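# Store lit-lamp kits in drawers, return signalled kit

## Task

Some or all of the kits on the tray have a lit lamp beside them, and each lit lamp shows a different colour. Place every kit with a lit lamp into its own drawer, using only drawers that held nothing at the start (one kit per drawer), and close all drawers completely. Kits whose lamp is off stay on the tray. After a short while the signal tower shows one of the lamp colours. Take the kit whose lamp showed that colour, and no other, out of its drawer and back onto the tray, then close all drawers completely again. Anything that stays in place only because the robot holds it does not count. Finish by releasing everything and moving the grippers away.

## Robot and tools

Robot: two arms, left_arm and right_arm, each with seven joints and a parallel gripper. Objects may occasionally be tugged out of a grip or nudged by an outside disturbance. Nothing may leave the table, or the task fails.

Frame: every reported gripper pose uses one shared world frame. Its origin sits on the table surface midway between the arms; +x goes out over the table, +z goes up, and left_arm is on the +y side. The arm names do not correspond to left or right in images. end_effector_position (metres) is the point between the pads when closed; end_effector_quat_wxyz is the orientation. Fingers extend along the gripper's +z and close along its y. Closed fingertips reach about 33 mm past that point, open ones about 9 mm, and closing pushes the tips roughly 24 mm further out, so keep clearance above surfaces. Reported hand positions can be off, more so at long reach.

execute_actions takes "actions", a list holding one item or nothing, plus optional "pictures" (boolean; images arrive by default). An empty list just reports the state. A wait is {"steps": N}, N up to 300 control steps (1/30 s each), counted from the previous result. A motion is {"rows": [...], "steps": N}, 1 to 15 rows and N up to 15 (default 15). Each row runs for one step; if rows run out, the final row repeats. A refused call moves nothing.

Each row is a single list of 20 numbers covering both arms, always all 20: left_arm first, then right_arm. Per arm: 7 absolute joint target angles in radians (same order as Joint positions), then gripper position, force_limit, speed, each in [-1, 1]. Joint order and stated ranges: waist -2.744 to 2.744, shoulder -1.784 to 1.784, upper arm roll -2.901 to 2.901, elbow -3.042 to -0.152, forearm roll -2.807 to 2.807, wrist pitch 0.544 to 4.517, wrist roll -3.016 to 3.016. True limits may differ by up to 0.018 rad. A target beyond a range end by more than 0.018 and further out than the current angle is refused; targets past the real end are clipped there, and a "joint sent to its limit" line may appear (possibly about an earlier, still running motion). No such line does not prove there is room left.

Motion is rate-limited: each step the sent target stays within a lead of the measured angle (0.248 rad for waist, shoulder, upper arm roll, elbow; 0.677 forearm roll; 0.715 wrist pitch; 1.54 wrist roll), and if the targets would shift the gripper more than 70 mm from where it is, all joints are scaled back. Far targets therefore take several calls. Between calls arms keep heading to the last row until they settle or a step is HELD.

Gripper numbers: position is an absolute opening, +1 fully open (140 mm), pads touching near -0.8, -1 closes until blocked. force_limit sets squeeze on parts up to 40 mm: about 14 N at -1, 60 N at 0, 107 N at +1. speed: roughly 30 mm/s at -1, 140 at 0, 250 at +1. To keep one gripper unchanged, resend its previous three numbers; a 0 is a real command. To grip, send position -1 and confirm object_status 2. object_status: 0 moving, 1 blocked while opening, 2 blocked while closing (holding), 3 reached target or pads met (thin item may still be held). To squeeze harder while holding, raise force_limit and also alter position slightly, e.g. -1 to -0.98. position_measured is in counts: 3 fully open, 230 pads touching, nonlinear.

Result lines: the state line gives each arm's pose; Joint positions and Joint velocities list each arm's joints (rad, rad/s); joint torques are total drive output, and external torques estimate outside load (including friction and held weight; may read "no reading"). "joint command not followed" means the clearance check altered or blocked joint targets; HELD marks steps where a row was not fully sent. MOTOR HOT warns of heating from holding loads; at the limit the arm is braked (OVER-TEMPERATURE FAULT).

Faults: if a joint's contact torque reaches its load limit (waist 35, shoulder 35, upper arm roll 32, elbow 30, forearm roll 12, wrist pitch 12, wrist roll 12 N m) or any outside force on the arm, tool or held item reaches 40 N (held weight included), that arm halts for 10 s and drops the rest of the call. Avoid hard pushes on drawers, collisions between arms, slams, slips and drops.

zoom_image: "camera" (cam_head_left, cam_head_right, cam_left_wrist, cam_right_wrist) and "region" [x0, y0, x1, y1] in that image's pixels, origin top-left, max 504 by 504. Use it to read lamp and tower colours. Image sizes: head cameras 896x504, wrist cameras 616x616 fisheye. Calibration (K, distortion, T_world_to_cam) is given per camera and may be slightly off; wrist camera poses follow their arm's joints.

finished_scene: "scene" is the current scene number; ending is final and reports success. Finish with grippers open and clear of all objects and drawers closed.

Each tool is called as name(argument=value, ...) on one line, values as JSON.

## Session

execute_actions(actions=[])

Scene clock: 0.00 s of 15600.00 s.
left_arm: end_effector_position=(+0.4309, +0.6673, +0.3597) position_measured=3 object_status=3 end_effector_quat_wxyz=(+0.092, +0.914, -0.355, -0.172) | right_arm: end_effector_position=(+0.5271, -0.0817, +0.2502) position_measured=3 object_status=3 end_effector_quat_wxyz=(-0.390, +0.815, -0.409, +0.127)
Joint positions: left_arm=[ 0.48   0.203 -0.008 -1.428  0.146  1.266 -0.326] | right_arm=[ 0.733  0.017 -0.05  -2.264  1.415  2.995 -1.392]
Joint velocities: left_arm=[ 0.    -0.    -0.001 -0.001  0.002 -0.    -0.   ] | right_arm=[ 0.     0.     0.001  0.001 -0.    -0.001 -0.001]
Joint torques (N m, as the joint torque sensors report them, + toward a larger angle): no reading
External joint torques (N m, as the arm's controller estimates them; a push from outside toward a larger angle lowers the number): no reading

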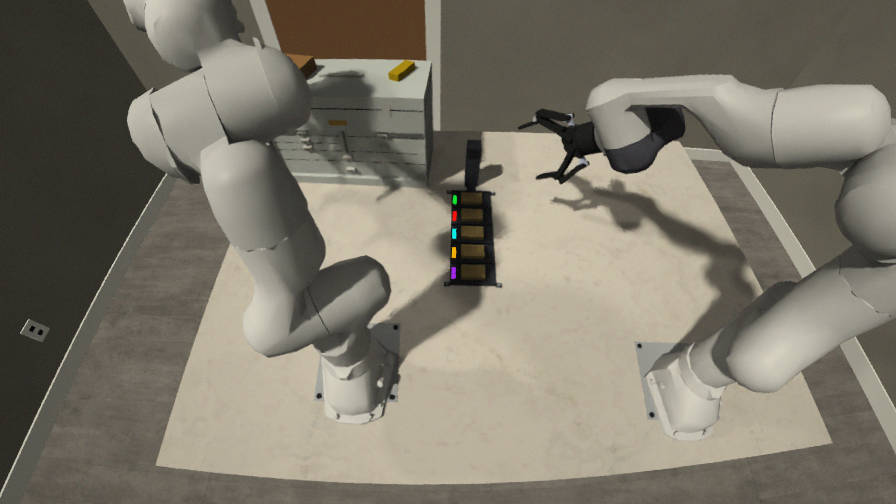

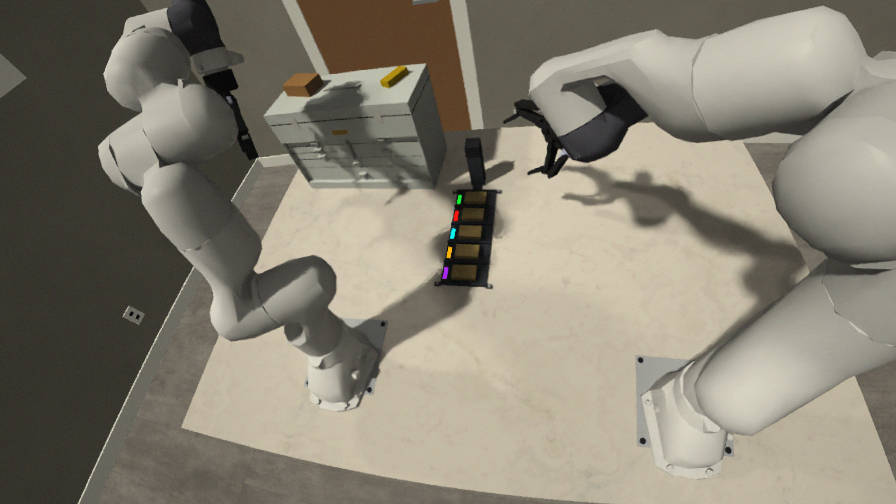

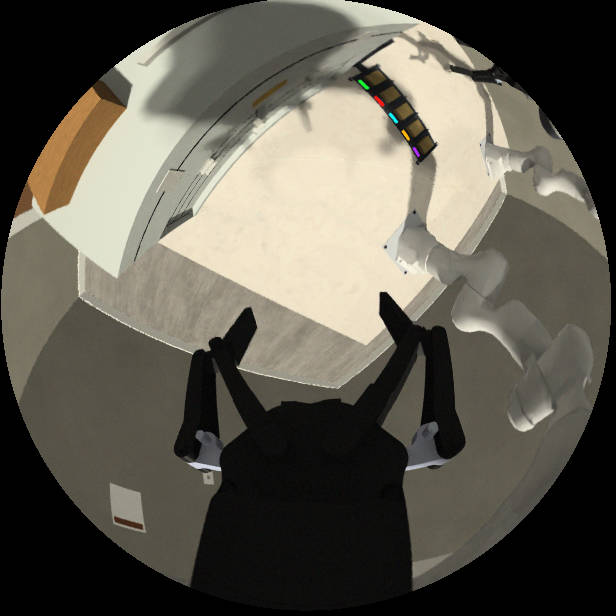

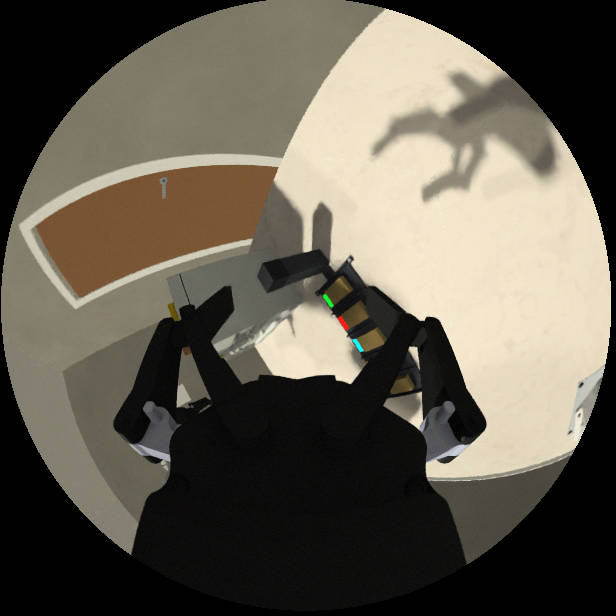

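zoom_image(camera="cam_head_right", region=[250, 50, 530, 300])

execute_actions(actions=[{"rows":[[0.9,-0.5,0,-2.0,0,1.5,0,1,0,0, -0.3,-0.5,0,-2.0,0,1.5,0,1,0,0]],"steps":15}], pictures=false)

execute_actions(actions=[{"steps":90}])

Region (250, 50, 530, 300) of cam_head_right's 896x504 image, scaled by 1.800, with more detail than that image has; it fills the top 450 rows of this view, and the rest is white.

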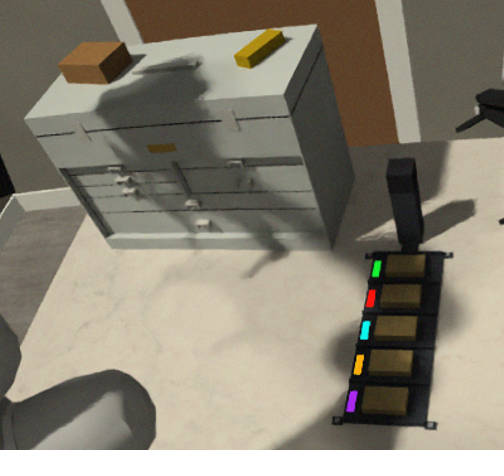

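Scene clock: 20.67 s of 15600.00 s.
left_arm: end_effector_position=(+0.2397, +0.6972, +0.4508) position_measured=3 object_status=3 end_effector_quat_wxyz=(-0.004, +0.960, -0.279, -0.002) | right_arm: end_effector_position=(+0.5234, -0.1946, +0.5240) position_measured=3 object_status=3 end_effector_quat_wxyz=(-0.380, +0.843, -0.355, +0.139)
Joint positions: left_arm=[ 0.899 -0.505  0.006 -1.979  0.009  1.479 -0.085] | right_arm=[ 0.336 -0.351 -0.012 -2.039  0.593  2.337 -0.808]
Joint velocities: left_arm=[-0.001 -0.131 -0.072 -0.11  -0.051  0.118  0.259] | right_arm=[-0.702 -0.625 -0.019  0.194 -1.291 -1.079  0.772]
Joint torques (N m, as the joint torque sensors report them, + toward a larger angle): left_arm=[-0.25 -2.46 -1.79 15.11  0.32  2.81  0.59] | right_arm=[  3.11 -10.56   1.52  20.28  -0.5    1.07   0.52]
External joint torques (N m, as the arm's controller estimates them; a push from outside toward a larger angle lowers the number): left_arm=[-0.88 -1.26 -2.43 -1.72 -0.54  0.7   0.61] | right_arm=[-0.86 -1.7  -1.68  1.61 -1.41 -0.8   0.55]
Steps of this call (steps 1 to 90: nothing new was sent; then 17.17 s passed at rest; steps 91 to 105: all 15 steps of this action). Readings (joint positions | what the end effector reports):
91: left_arm=[0.512 0.166 -0.025 -1.488 0.118 1.300 -0.302] | right_arm=[0.719 0.014 -0.044 -2.257 1.382 2.966 -1.360] | left_arm position_measured=3 object_status=3 | right_arm position_measured=3 object_status=3
92: left_arm=[0.554 0.119 -0.029 -1.547 0.097 1.323 -0.281] | right_arm=[0.702 0.003 -0.040 -2.242 1.344 2.934 -1.326] | left_arm position_measured=3 object_status=3 | right_arm position_measured=3 object_status=3
94: left_arm=[0.650 0.024 -0.022 -1.649 0.070 1.360 -0.247] | right_arm=[0.662 -0.030 -0.032 -2.206 1.259 2.865 -1.254] | left_arm position_measured=3 object_status=3 | right_arm position_measured=3 object_status=3
98: left_arm=[0.841 -0.221 0.005 -1.895 0.032 1.426 -0.174] | right_arm=[0.549 -0.134 -0.016 -2.126 1.018 2.671 -1.070] | left_arm position_measured=3 object_status=3 | right_arm position_measured=3 object_status=3
105: the state above

Scene clock: 23.67 s of 15600.00 s.
left_arm: end_effector_position=(+0.2436, +0.6965, +0.4414) position_measured=3 object_status=3 end_effector_quat_wxyz=(+0.001, +0.948, -0.318, -0.001) | right_arm: end_effector_position=(+0.2971, -0.5783, +0.4398) position_measured=3 object_status=3 end_effector_quat_wxyz=(+0.002, -0.561, +0.828, +0.001)
Joint positions: left_arm=[ 0.899 -0.501  0.003 -1.999  0.003  1.496 -0.007] | right_arm=[-0.298 -0.498 -0.002 -2.001  0.004  1.503 -0.005]
Joint velocities: left_arm=[-0.    -0.001 -0.     0.001 -0.     0.    -0.002] | right_arm=[ 0.001  0.     0.001 -0.    -0.002 -0.001  0.001]
Joint torques (N m, as the joint torque sensors report them, + toward a larger angle): left_arm=[ -0.13 -13.14  -1.68  21.53   0.24   3.28   0.4 ] | right_arm=[ -1.12 -15.36  -0.67  24.71  -0.28   1.8    0.45]
External joint torques (N m, as the arm's controller estimates them; a push from outside toward a larger angle lowers the number): left_arm=[-0.1   0.46 -1.16 -1.74 -0.55  0.77  0.4 ] | right_arm=[-1.18 -1.84 -0.35  1.52 -1.09 -0.7   0.45]
Steps of this call (steps 1 to 75: the robot went on to your last target; steps 76 to 90: nothing new was sent). Readings (joint positions | what the end effector reports):
1: left_arm=[0.899 -0.507 0.005 -1.983 0.007 1.482 -0.077] | right_arm=[0.311 -0.370 -0.011 -2.033 0.551 2.299 -0.783] | left_arm position_measured=3 object_status=3 | right_arm position_measured=3 object_status=3
2: left_arm=[0.899 -0.507 0.004 -1.987 0.006 1.485 -0.069] | right_arm=[0.288 -0.386 -0.011 -2.028 0.512 2.262 -0.759] | left_arm position_measured=3 object_status=3 | right_arm position_measured=3 object_status=3
4: left_arm=[0.899 -0.504 0.003 -1.994 0.005 1.488 -0.057] | right_arm=[0.243 -0.411 -0.010 -2.021 0.446 2.192 -0.716] | left_arm position_measured=3 object_status=3 | right_arm position_measured=3 object_status=3
8: left_arm=[0.899 -0.501 0.003 -1.999 0.003 1.492 -0.039] | right_arm=[0.154 -0.442 -0.008 -2.014 0.338 2.062 -0.636] | left_arm position_measured=3 object_status=3 | right_arm position_measured=3 object_status=3
90: the state above
All arms were judged still, so your last target was given up. Only a new action makes them travel on or press farther. Fingers that are still opening or closing keep moving.
camera_calibration (this result's frames):
cam_left_wrist: T_world_to_cam=[[-0.721786, -0.690019, -0.0538471, 0.688415], [-0.643167, 0.639966, 0.420452, -0.461589], [-0.255659, 0.338109, -0.905716, 0.417154], [0, 0, 0, 1]] pos_world=[0.306658, 0.629377, 0.608968]
cam_right_wrist: T_world_to_cam=[[-0.928345, 0.371381, 0.0158513, 0.480703], [0.347291, 0.851346, 0.393191, 0.20753], [0.132528, 0.370522, -0.91932, 0.755422], [0, 0, 0, 1]] pos_world=[0.27407, -0.635104, 0.605256]

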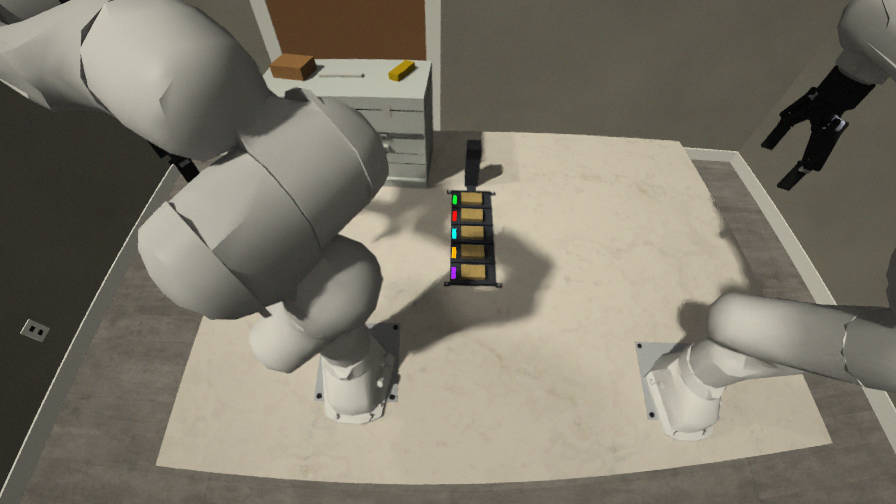

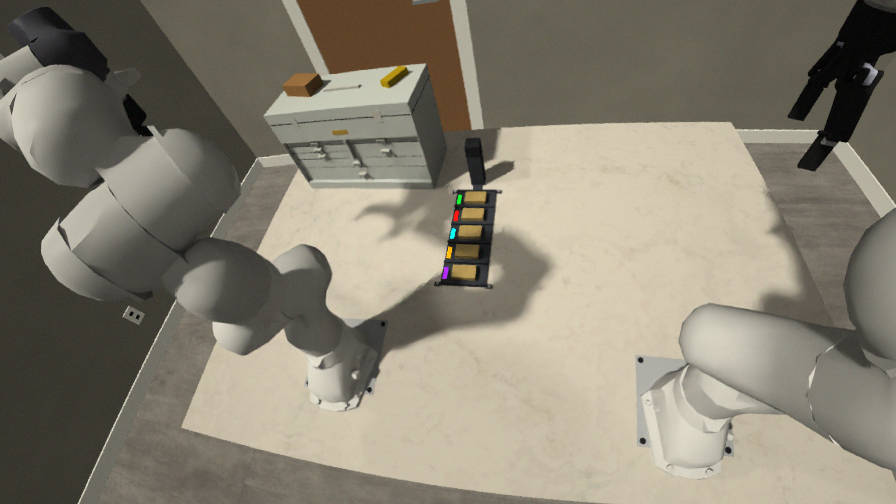

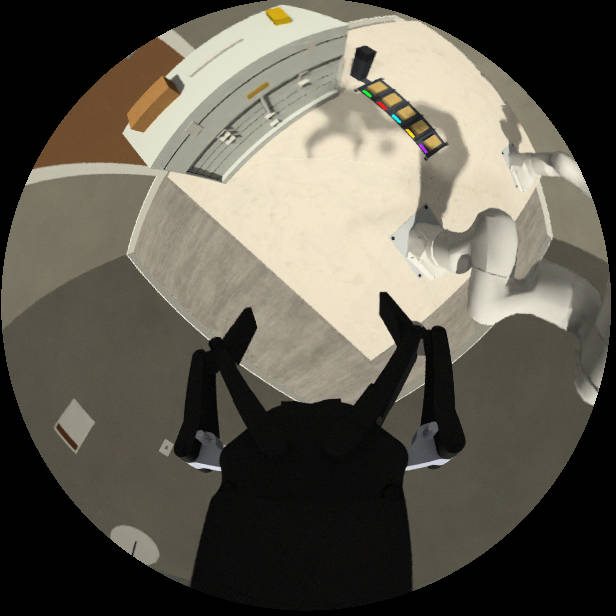

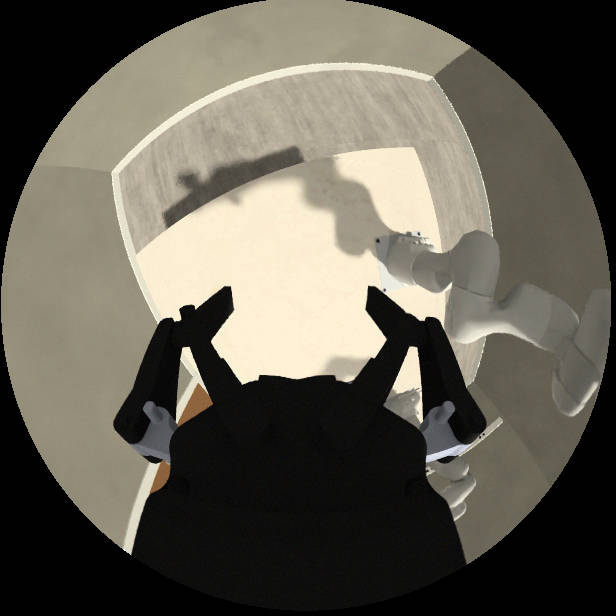

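zoom_image(camera="cam_head_right", region=[260, 60, 460, 200])

zoom_image(camera="cam_head_left", region=[400, 130, 540, 300])

Region (260, 60, 460, 200) of cam_head_right's 896x504 image, scaled by 2.520, with more detail than that image has; it fills the top 353 rows of this view, and the rest is white.

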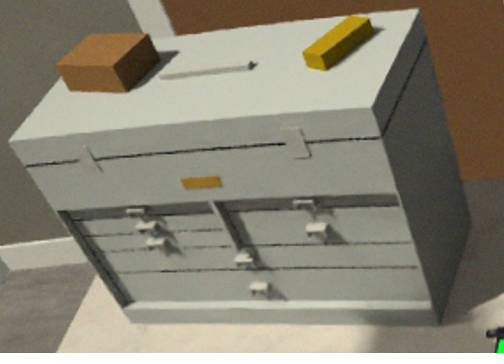

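Region (400, 130, 540, 300) of cam_head_left's 896x504 image, scaled by 2.965, with more detail than that image has; it fills the left 415 columns of this view, and the rest is white.

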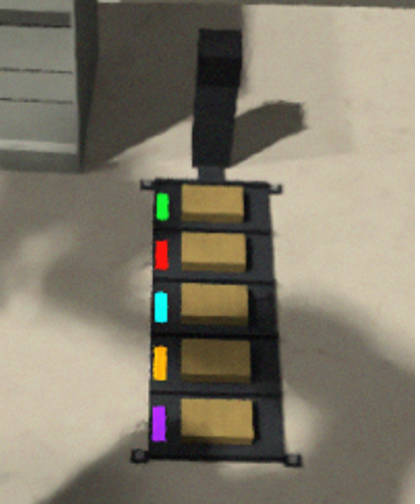

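execute_actions(actions=[{"rows":[[0.12,-0.63,0,-2.964,0,2.858,1.571,1,0,0, -0.3,-0.5,0,-2.0,0,1.5,0,1,0,0]],"steps":15}], pictures=false)

execute_actions(actions=[{"steps":90}])

Scene clock: 144.17 s of 15600.00 s.
left_arm: end_effector_position=(+0.4462, +0.6007, +0.3497) position_measured=3 object_status=3 end_effector_quat_wxyz=(+0.199, -0.582, +0.788, -0.038) | right_arm: end_effector_position=(+0.2971, -0.5783, +0.4399) position_measured=3 object_status=3 end_effector_quat_wxyz=(+0.002, -0.561, +0.828, +0.001)
Joint positions: left_arm=[ 0.429 -0.613  0.005 -2.476  0.004  2.271  0.744] | right_arm=[-0.298 -0.498 -0.002 -2.001  0.004  1.503 -0.005]
Joint velocities: left_arm=[-1.051 -0.058 -0.044 -1.06  -0.     1.493  1.219] | right_arm=[-0.    -0.002  0.001  0.     0.001 -0.     0.   ]
Joint torques (N m, as the joint torque sensors report them, + toward a larger angle): left_arm=[  1.06 -12.59   0.48  27.45   0.42   4.5    0.66] | right_arm=[ -0.9  -15.63  -0.46  24.17  -0.26   1.83   0.39]
External joint torques (N m, as the arm's controller estimates them; a push from outside toward a larger angle lowers the number): left_arm=[-2.68 -1.    0.1  -1.09 -0.27  1.17  0.72] | right_arm=[-0.94 -2.   -0.1   0.97 -1.07 -0.66  0.39]
Steps of this call (steps 1 to 90: nothing new was sent; then 117.00 s passed at rest; steps 91 to 105: all 15 steps of this action). Readings (joint positions | what the end effector reports):
91: left_arm=[0.878 -0.514 0.010 -2.025 0.004 1.543 0.052] | right_arm=[-0.298 -0.498 -0.002 -2.001 0.004 1.503 -0.005] | left_arm position_measured=3 object_status=3 | right_arm position_measured=3 object_status=3
92: left_arm=[0.850 -0.530 0.011 -2.056 0.004 1.592 0.113] | right_arm=[-0.298 -0.498 -0.002 -2.001 0.004 1.503 -0.005] | left_arm position_measured=3 object_status=3 | right_arm position_measured=3 object_status=3
94: left_arm=[0.789 -0.555 0.010 -2.116 0.004 1.692 0.228] | right_arm=[-0.298 -0.498 -0.002 -2.001 0.004 1.503 -0.005] | left_arm position_measured=3 object_status=3 | right_arm position_measured=3 object_status=3
98: left_arm=[0.665 -0.588 0.007 -2.240 0.004 1.894 0.435] | right_arm=[-0.298 -0.498 -0.002 -2.001 0.004 1.503 -0.005] | left_arm position_measured=3 object_status=3 | right_arm position_measured=3 object_status=3
105: the state above

Scene clock: 147.17 s of 15600.00 s.
left_arm: end_effector_position=(+0.4558, +0.4514, +0.1983) position_measured=3 object_status=3 end_effector_quat_wxyz=(+0.256, -0.067, +0.964, +0.018) | right_arm: end_effector_position=(+0.2971, -0.5783, +0.4399) position_measured=3 object_status=3 end_effector_quat_wxyz=(+0.002, -0.561, +0.828, +0.001)
Joint positions: left_arm=[ 0.123 -0.628 -0.002 -2.963  0.003  2.854  1.564] | right_arm=[-0.298 -0.498 -0.002 -2.001  0.004  1.503 -0.005]
Joint velocities: left_arm=[-0.001 -0.     0.001  0.    -0.001 -0.001  0.003] | right_arm=[ 0.001  0.     0.     0.001  0.001 -0.001 -0.001]
Joint torques (N m, as the joint torque sensors report them, + toward a larger angle): left_arm=[-2.27 -9.82  1.9  20.92  0.02  4.1   0.4 ] | right_arm=[ -1.12 -15.66  -0.91  24.43  -0.28   1.8    0.43]
External joint torques (N m, as the arm's controller estimates them; a push from outside toward a larger angle lowers the number): left_arm=[-2.29 -1.16  2.4  -1.7  -0.56  0.82  0.41] | right_arm=[-1.19 -2.1  -0.59  1.23 -1.09 -0.69  0.43]
Steps of this call (steps 1 to 60: the robot went on to your last target; steps 61 to 90: nothing new was sent). Readings (joint positions | what the end effector reports):
1: left_arm=[0.390 -0.616 0.005 -2.515 0.004 2.324 0.786] | right_arm=[-0.298 -0.498 -0.002 -2.001 0.004 1.503 -0.005] | left_arm position_measured=3 object_status=3 | right_arm position_measured=3 object_status=3
2: left_arm=[0.350 -0.618 0.004 -2.555 0.004 2.373 0.827] | right_arm=[-0.298 -0.498 -0.002 -2.001 0.004 1.503 -0.005] | left_arm position_measured=3 object_status=3 | right_arm position_measured=3 object_status=3
4: left_arm=[0.269 -0.623 0.003 -2.646 0.004 2.474 0.917] | right_arm=[-0.298 -0.498 -0.002 -2.001 0.004 1.503 -0.005] | left_arm position_measured=3 object_status=3 | right_arm position_measured=3 object_status=3
8: left_arm=[0.154 -0.626 -0.002 -2.878 0.004 2.663 1.122] | right_arm=[-0.298 -0.498 -0.002 -2.001 0.004 1.503 -0.005] | left_arm position_measured=3 object_status=3 | right_arm position_measured=3 object_status=3
90: the state above
All arms were judged still, so your last target was given up. Only a new action makes them travel on or press farther. Fingers that are still opening or closing keep moving.
camera_calibration (this result's frames):
cam_left_wrist: T_world_to_cam=[[0.0276653, 0.999153, 0.0304773, -0.461463], [0.584277, -0.0409014, 0.810523, -0.39546], [0.811083, -0.00461614, -0.584913, -0.0609795], [0, 0, 0, 1]] pos_world=[0.293284, 0.444615, 0.298926]
cam_right_wrist: T_world_to_cam=[[-0.928244, 0.371638, 0.0157311, 0.480853], [0.347504, 0.851327, 0.393045, 0.207498], [0.132678, 0.370308, -0.919385, 0.755391], [0, 0, 0, 1]] pos_world=[0.274019, -0.635079, 0.605375]

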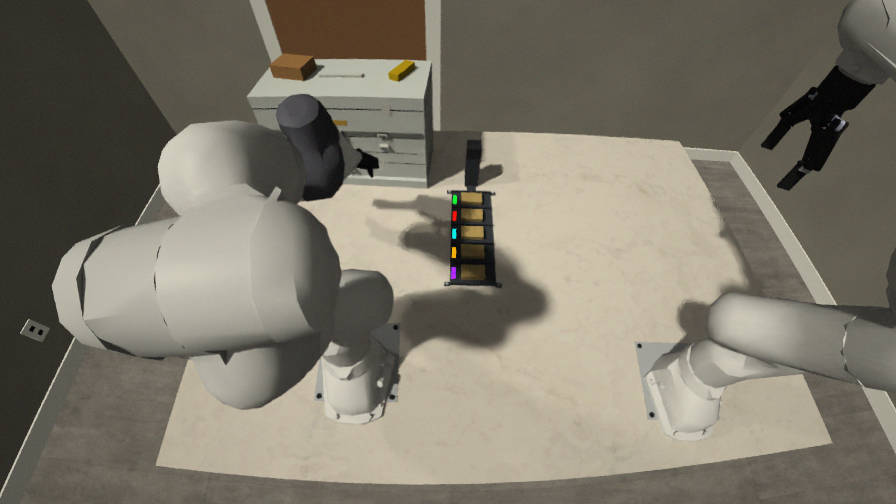

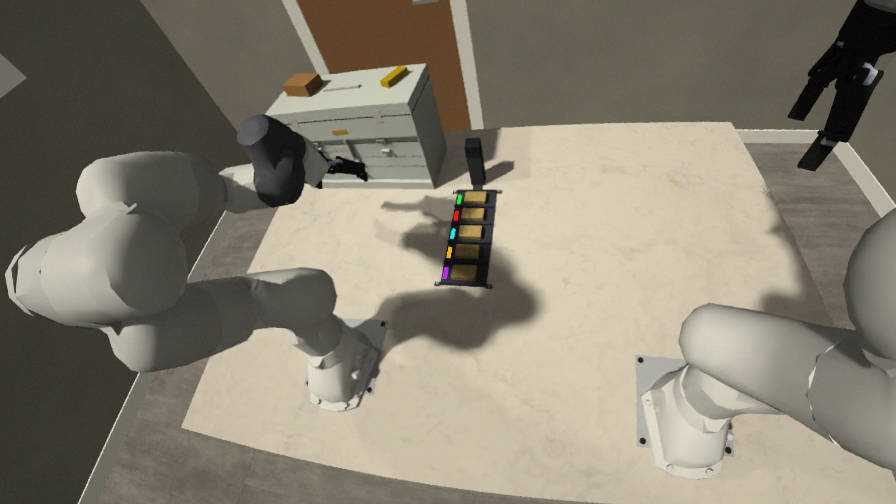

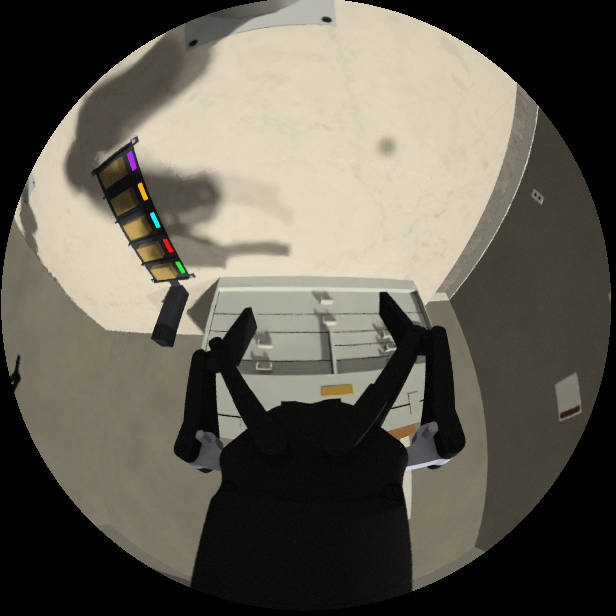

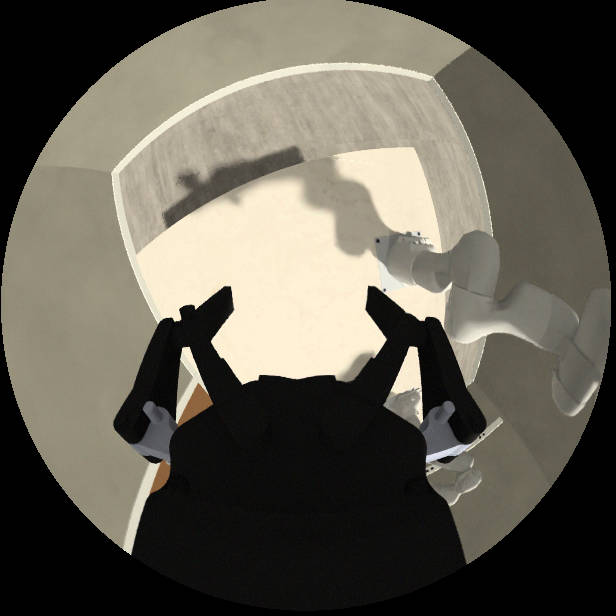

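zoom_image(camera="cam_left_wrist", region=[190, 260, 450, 420])

Region (190, 260, 450, 420) of cam_left_wrist's 616x616 image, scaled by 1.938, with more detail than that image has; it fills the top 310 rows of this view, and the rest is white.

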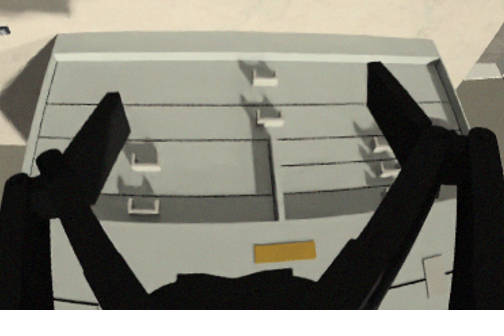

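execute_actions(actions=[{"rows":[[0.483,0.162,0,-2.759,0.739,3.752,1.407,0,0,0, -0.3,-0.5,0,-2.0,0,1.5,0,1,0,0]],"steps":15}], pictures=false)

execute_actions(actions=[{"steps":90}])

Scene clock: 222.27 s of 15600.00 s.
left_arm: end_effector_position=(+0.5524, +0.5226, +0.1235) position_measured=108 object_status=0 end_effector_quat_wxyz=(+0.355, +0.063, +0.931, +0.045) | right_arm: end_effector_position=(+0.2971, -0.5783, +0.4399) position_measured=3 object_status=3 end_effector_quat_wxyz=(+0.002, -0.561, +0.828, +0.001)
Joint positions: left_arm=[ 0.472  0.065  0.002 -2.76   0.677  3.602  1.469] | right_arm=[-0.298 -0.498 -0.002 -2.001  0.004  1.503 -0.005]
Joint velocities: left_arm=[ 0.106  1.483 -0.    -0.059  0.511  0.813 -0.181] | right_arm=[ 0.001  0.001  0.001  0.001  0.001 -0.001 -0.   ]
Joint torques (N m, as the joint torque sensors report them, + toward a larger angle): left_arm=[  1.18 -40.85  -1.01  16.86   0.28   5.94  -0.3 ] | right_arm=[ -1.02 -15.53  -0.3   24.26  -0.25   1.85   0.45]
External joint torques (N m, as the arm's controller estimates them; a push from outside toward a larger angle lowers the number): left_arm=[ 1.67  1.34 -0.35 -2.62  1.07  0.97 -0.28] | right_arm=[-1.05 -1.96  0.06  1.04 -1.06 -0.65  0.45]
Steps of this call (steps 1 to 90: nothing new was sent; then 71.60 s passed at rest; steps 91 to 105: all 15 steps of this action). Readings (joint positions | what the end effector reports):
91: left_arm=[0.138 -0.613 -0.004 -2.953 0.041 2.881 1.561] | right_arm=[-0.298 -0.498 -0.002 -2.001 0.004 1.503 -0.005] | left_arm position_measured=3 object_status=0 | right_arm position_measured=3 object_status=3
92: left_arm=[0.159 -0.592 -0.004 -2.936 0.085 2.915 1.557] | right_arm=[-0.298 -0.498 -0.002 -2.001 0.004 1.503 -0.005] | left_arm position_measured=10 object_status=0 | right_arm position_measured=3 object_status=3
94: left_arm=[0.205 -0.545 -0.004 -2.903 0.176 2.992 1.549] | right_arm=[-0.298 -0.498 -0.002 -2.001 0.004 1.503 -0.005] | left_arm position_measured=25 object_status=0 | right_arm position_measured=3 object_status=3
98: left_arm=[0.336 -0.405 -0.005 -2.828 0.393 3.221 1.525] | right_arm=[-0.298 -0.498 -0.002 -2.001 0.004 1.503 -0.005] | left_arm position_measured=55 object_status=0 | right_arm position_measured=3 object_status=3
105: the state above

Scene clock: 225.27 s of 15600.00 s.
left_arm: end_effector_position=(+0.5540, +0.4914, +0.1100) position_measured=129 object_status=3 end_effector_quat_wxyz=(+0.381, +0.061, +0.922, -0.004) | right_arm: end_effector_position=(+0.2971, -0.5783, +0.4399) position_measured=3 object_status=3 end_effector_quat_wxyz=(+0.002, -0.561, +0.828, +0.001)
Joint positions: left_arm=[ 0.48   0.16   0.002 -2.76   0.736  3.748  1.414] | right_arm=[-0.298 -0.498 -0.002 -2.001  0.004  1.503 -0.005]
Joint velocities: left_arm=[-0.001 -0.    -0.002 -0.001 -0.001 -0.     0.   ] | right_arm=[ 0.001  0.     0.001  0.001 -0.001 -0.    -0.001]
Joint torques (N m, as the joint torque sensors report them, + toward a larger angle): left_arm=[  1.04 -25.65  -1.25  14.15   0.54   4.17  -0.38] | right_arm=[ -0.68 -15.2   -0.45  24.29  -0.2    1.81   0.33]
External joint torques (N m, as the arm's controller estimates them; a push from outside toward a larger angle lowers the number): left_arm=[ 1.15  1.01 -0.9   0.71  0.89  0.77 -0.36] | right_arm=[-0.72 -1.72 -0.09  1.15 -1.01 -0.69  0.33]
Steps of this call (steps 1 to 30: the robot went on to your last target; steps 31 to 90: nothing new was sent). Readings (joint positions | what the end effector reports):
1: left_arm=[0.475 0.105 0.002 -2.763 0.691 3.626 1.463] | right_arm=[-0.298 -0.498 -0.002 -2.001 0.004 1.503 -0.005] | left_arm position_measured=116 object_status=0 | right_arm position_measured=3 object_status=3
2: left_arm=[0.477 0.131 0.002 -2.765 0.703 3.646 1.458] | right_arm=[-0.298 -0.498 -0.002 -2.001 0.004 1.503 -0.005] | left_arm position_measured=123 object_status=0 | right_arm position_measured=3 object_status=3
4: left_arm=[0.478 0.154 0.002 -2.766 0.718 3.677 1.450] | right_arm=[-0.298 -0.498 -0.002 -2.001 0.004 1.503 -0.005] | left_arm position_measured=129 object_status=0 | right_arm position_measured=3 object_status=3
8: left_arm=[0.479 0.160 0.002 -2.762 0.730 3.716 1.437] | right_arm=[-0.298 -0.498 -0.002 -2.001 0.004 1.503 -0.005] | left_arm position_measured=129 object_status=0 | right_arm position_measured=3 object_status=3
90: the state above
All arms were judged still, so your last target was given up. Only a new action makes them travel on or press farther. Fingers that are still opening or closing keep moving.
camera_calibration (this result's frames):
cam_left_wrist: T_world_to_cam=[[0.264241, 0.958208, 0.109608, -0.621115], [0.32287, -0.194977, 0.926142, -0.171868], [0.908808, -0.209336, -0.360898, -0.170301], [0, 0, 0, 1]] pos_world=[0.374386, 0.525997, 0.165792]
cam_right_wrist: T_world_to_cam=[[-0.928237, 0.371659, 0.0156571, 0.480893], [0.347503, 0.851352, 0.39299, 0.207524], [0.132729, 0.370229, -0.919409, 0.75539], [0, 0, 0, 1]] pos_world=[0.274006, -0.635072, 0.605429]

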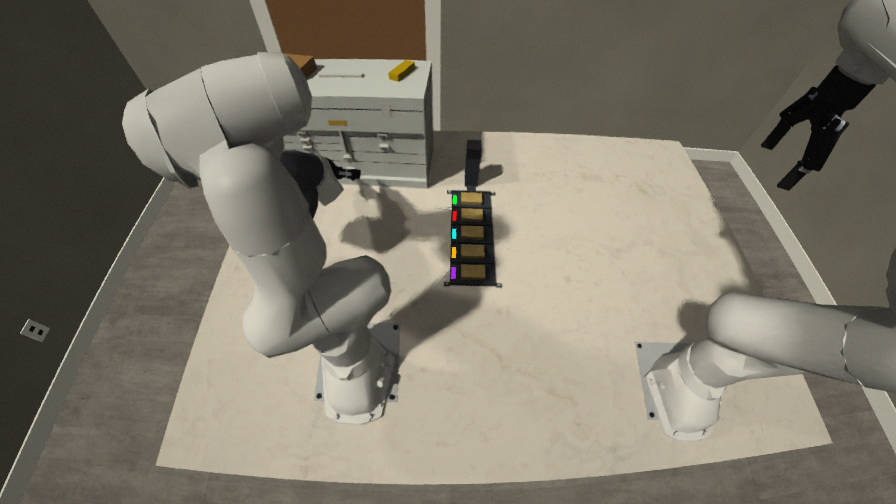

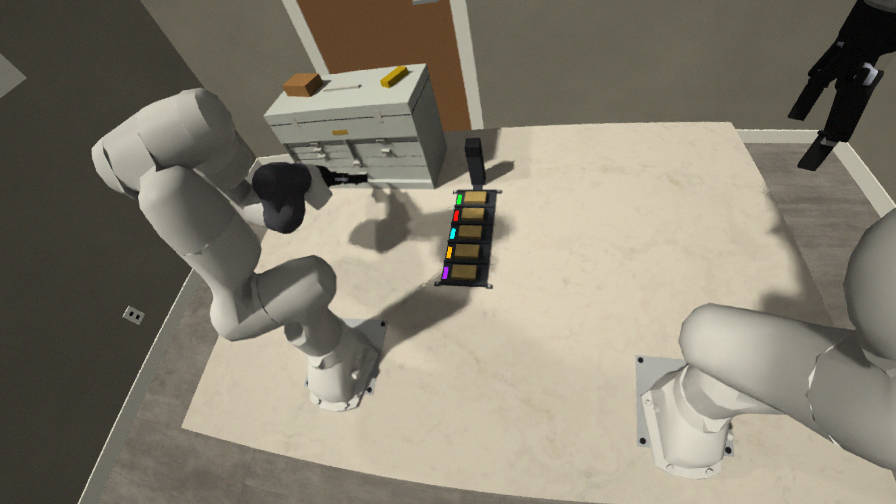

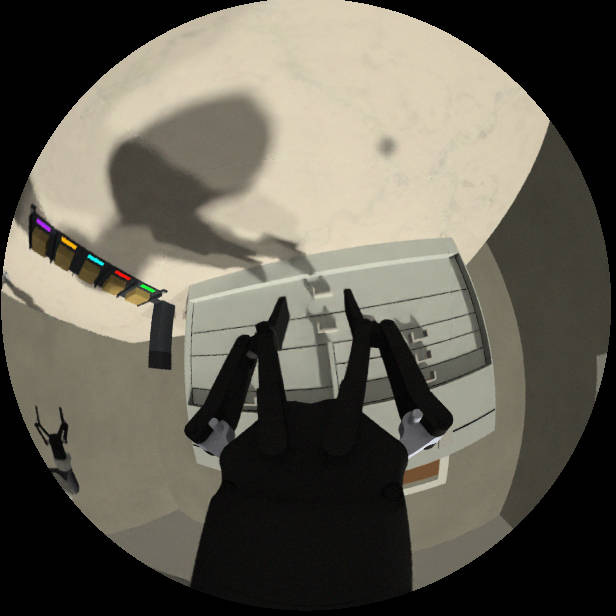

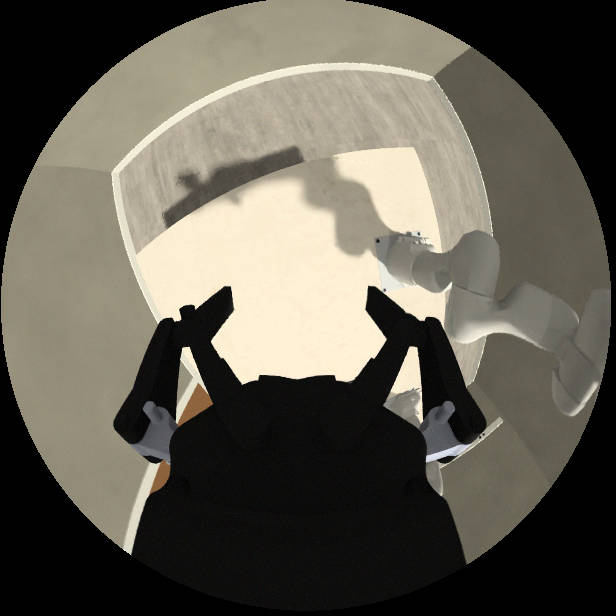

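zoom_image(camera="cam_left_wrist", region=[240, 240, 460, 400])

Region (240, 240, 460, 400) of cam_left_wrist's 616x616 image, scaled by 2.291, with more detail than that image has; it fills the top 367 rows of this view, and the rest is white.

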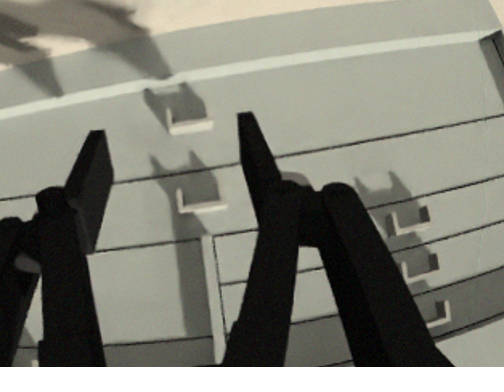

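execute_actions(actions=[{"rows":[[0.454,0.319,0,-2.653,0.66,3.787,1.424,0,0,0, -0.3,-0.5,0,-2.0,0,1.5,0,1,0,0]],"steps":15}], pictures=false)

execute_actions(actions=[{"steps":30}])

zoom_image(camera="cam_left_wrist", region=[240, 240, 460, 400])

Scene clock: 275.47 s of 15600.00 s.
left_arm: end_effector_position=(+0.5814, +0.5030, +0.0776) position_measured=129 object_status=3 end_effector_quat_wxyz=(+0.379, +0.033, +0.925, -0.015) | right_arm: end_effector_position=(+0.2971, -0.5783, +0.4400) position_measured=3 object_status=3 end_effector_quat_wxyz=(+0.002, -0.561, +0.828, +0.001)
Joint positions: left_arm=[ 0.457  0.317  0.002 -2.655  0.664  3.781  1.417] | right_arm=[-0.298 -0.498 -0.002 -2.001  0.004  1.503 -0.005]
Joint velocities: left_arm=[ 0.001  0.001  0.     0.003 -0.01   0.013  0.002] | right_arm=[ 0.    -0.001  0.001 -0.001  0.001  0.001  0.   ]
Joint torques (N m, as the joint torque sensors report them, + toward a larger angle): left_arm=[ -1.86 -28.5   -1.7   12.99  -0.73   4.18   0.37] | right_arm=[ -0.88 -15.46  -0.53  23.99  -0.18   1.84   0.38]
External joint torques (N m, as the arm's controller estimates them; a push from outside toward a larger angle lowers the number): left_arm=[-1.98  2.19 -1.41  0.45 -0.46  0.78  0.39] | right_arm=[-0.93 -1.91 -0.18  0.84 -1.   -0.65  0.38]
Steps of this call (steps 1 to 90: nothing new was sent; then 46.70 s passed at rest; steps 91 to 105: all 15 steps of this action). Readings (joint positions | what the end effector reports):
91: left_arm=[0.474 0.191 0.002 -2.733 0.721 3.757 1.414] | right_arm=[-0.298 -0.498 -0.002 -2.001 0.004 1.503 -0.005] | left_arm position_measured=129 object_status=3 | right_arm position_measured=3 object_status=3
92: left_arm=[0.468 0.234 0.002 -2.702 0.706 3.762 1.414] | right_arm=[-0.298 -0.498 -0.002 -2.001 0.004 1.503 -0.005] | left_arm position_measured=129 object_status=3 | right_arm position_measured=3 object_status=3
94: left_arm=[0.462 0.286 0.002 -2.674 0.687 3.767 1.415] | right_arm=[-0.298 -0.498 -0.002 -2.001 0.004 1.503 -0.005] | left_arm position_measured=129 object_status=3 | right_arm position_measured=3 object_status=3
98: left_arm=[0.458 0.315 0.002 -2.660 0.671 3.774 1.416] | right_arm=[-0.298 -0.498 -0.002 -2.001 0.004 1.503 -0.005] | left_arm position_measured=129 object_status=3 | right_arm position_measured=3 object_status=3
105: the state above

Scene clock: 276.47 s of 15600.00 s.
left_arm: end_effector_position=(+0.5818, +0.5031, +0.0781) position_measured=129 object_status=3 end_effector_quat_wxyz=(+0.380, +0.033, +0.924, -0.015) | right_arm: end_effector_position=(+0.2971, -0.5783, +0.4400) position_measured=3 object_status=3 end_effector_quat_wxyz=(+0.002, -0.561, +0.828, +0.001)
Joint positions: left_arm=[ 0.457  0.317  0.002 -2.654  0.663  3.783  1.417] | right_arm=[-0.298 -0.498 -0.002 -2.001  0.004  1.503 -0.005]
Joint velocities: left_arm=[-0.    -0.     0.     0.    -0.    -0.     0.001] | right_arm=[-0.001  0.     0.    -0.001 -0.001 -0.    -0.001]
Joint torques (N m, as the joint torque sensors report them, + toward a larger angle): left_arm=[ -2.32 -29.53  -1.92  12.58  -0.75   4.13   0.34] | right_arm=[ -0.68 -14.83  -0.98  24.31  -0.23   1.77   0.33]
External joint torques (N m, as the arm's controller estimates them; a push from outside toward a larger angle lowers the number): left_arm=[-2.33  1.12 -1.52  0.03 -0.5   0.73  0.36] | right_arm=[-0.71 -1.36 -0.62  1.17 -1.04 -0.73  0.34]
Steps of this call (steps 1 to 15: the robot went on to your last target; steps 16 to 30: nothing new was sent). Readings (joint positions | what the end effector reports):
1: left_arm=[0.457 0.317 0.002 -2.655 0.664 3.781 1.417] | right_arm=[-0.298 -0.498 -0.002 -2.001 0.004 1.503 -0.005] | left_arm position_measured=129 object_status=3 | right_arm position_measured=3 object_status=3
2: left_arm=[0.457 0.317 0.002 -2.655 0.663 3.781 1.417] | right_arm=[-0.298 -0.498 -0.002 -2.001 0.004 1.503 -0.005] | left_arm position_measured=129 object_status=3 | right_arm position_measured=3 object_status=3
4: left_arm=[0.457 0.317 0.002 -2.655 0.663 3.782 1.417] | right_arm=[-0.298 -0.498 -0.002 -2.001 0.004 1.503 -0.005] | left_arm position_measured=129 object_status=3 | right_arm position_measured=3 object_status=3
8: left_arm=[0.457 0.317 0.002 -2.655 0.663 3.782 1.417] | right_arm=[-0.298 -0.498 -0.002 -2.001 0.004 1.503 -0.005] | left_arm position_measured=129 object_status=3 | right_arm position_measured=3 object_status=3
30: the state above
All arms were judged still, so your last target was given up. Only a new action makes them travel on or press farther. Fingers that are still opening or closing keep moving.
camera_calibration (this result's frames):
cam_left_wrist: T_world_to_cam=[[0.223992, 0.97213, 0.0692134, -0.616572], [0.334172, -0.143322, 0.931551, -0.182007], [0.915509, -0.185531, -0.356962, -0.220859], [0, 0, 0, 1]] pos_world=[0.401127, 0.532326, 0.133386]
cam_right_wrist: T_world_to_cam=[[-0.928235, 0.371667, 0.0156222, 0.480912], [0.347502, 0.851365, 0.392964, 0.207538], [0.132751, 0.370192, -0.919421, 0.755389], [0, 0, 0, 1]] pos_world=[0.274, -0.635068, 0.605453]

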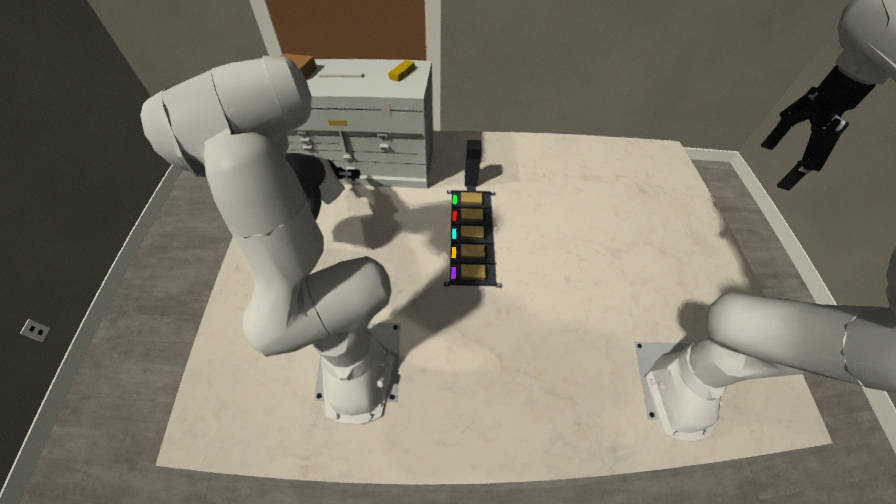

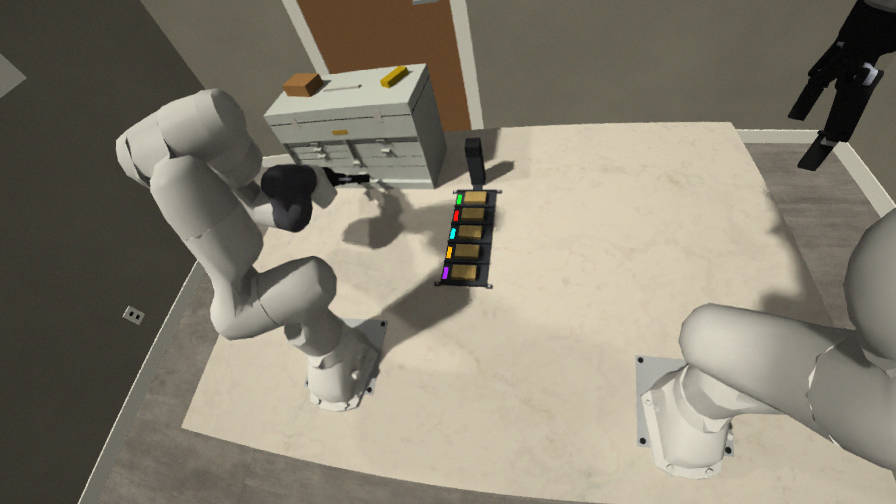

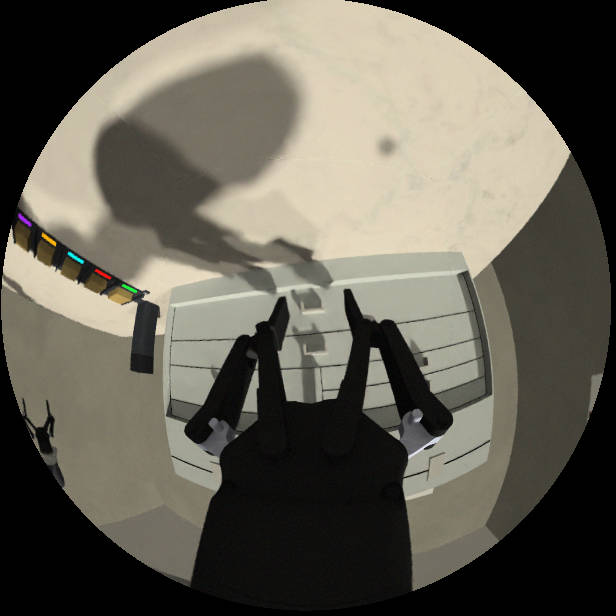

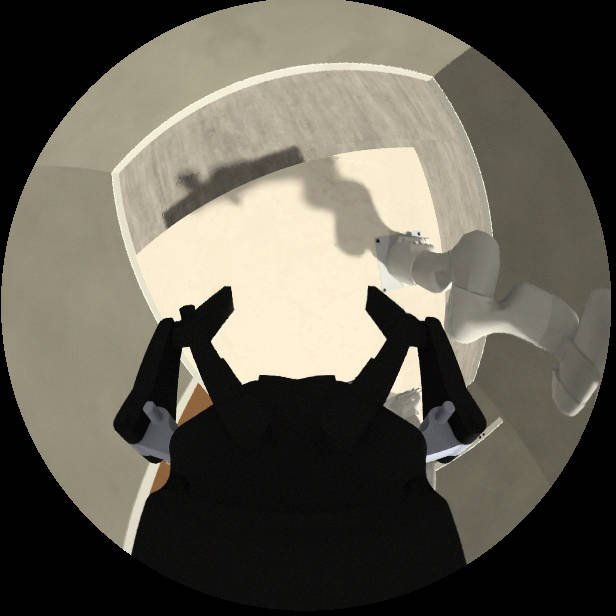

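Region (240, 240, 460, 400) of cam_left_wrist's 616x616 image, scaled by 2.291, with more detail than that image has; it fills the top 367 rows of this view, and the rest is white.

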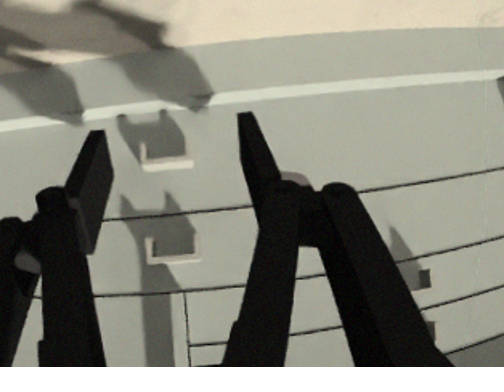

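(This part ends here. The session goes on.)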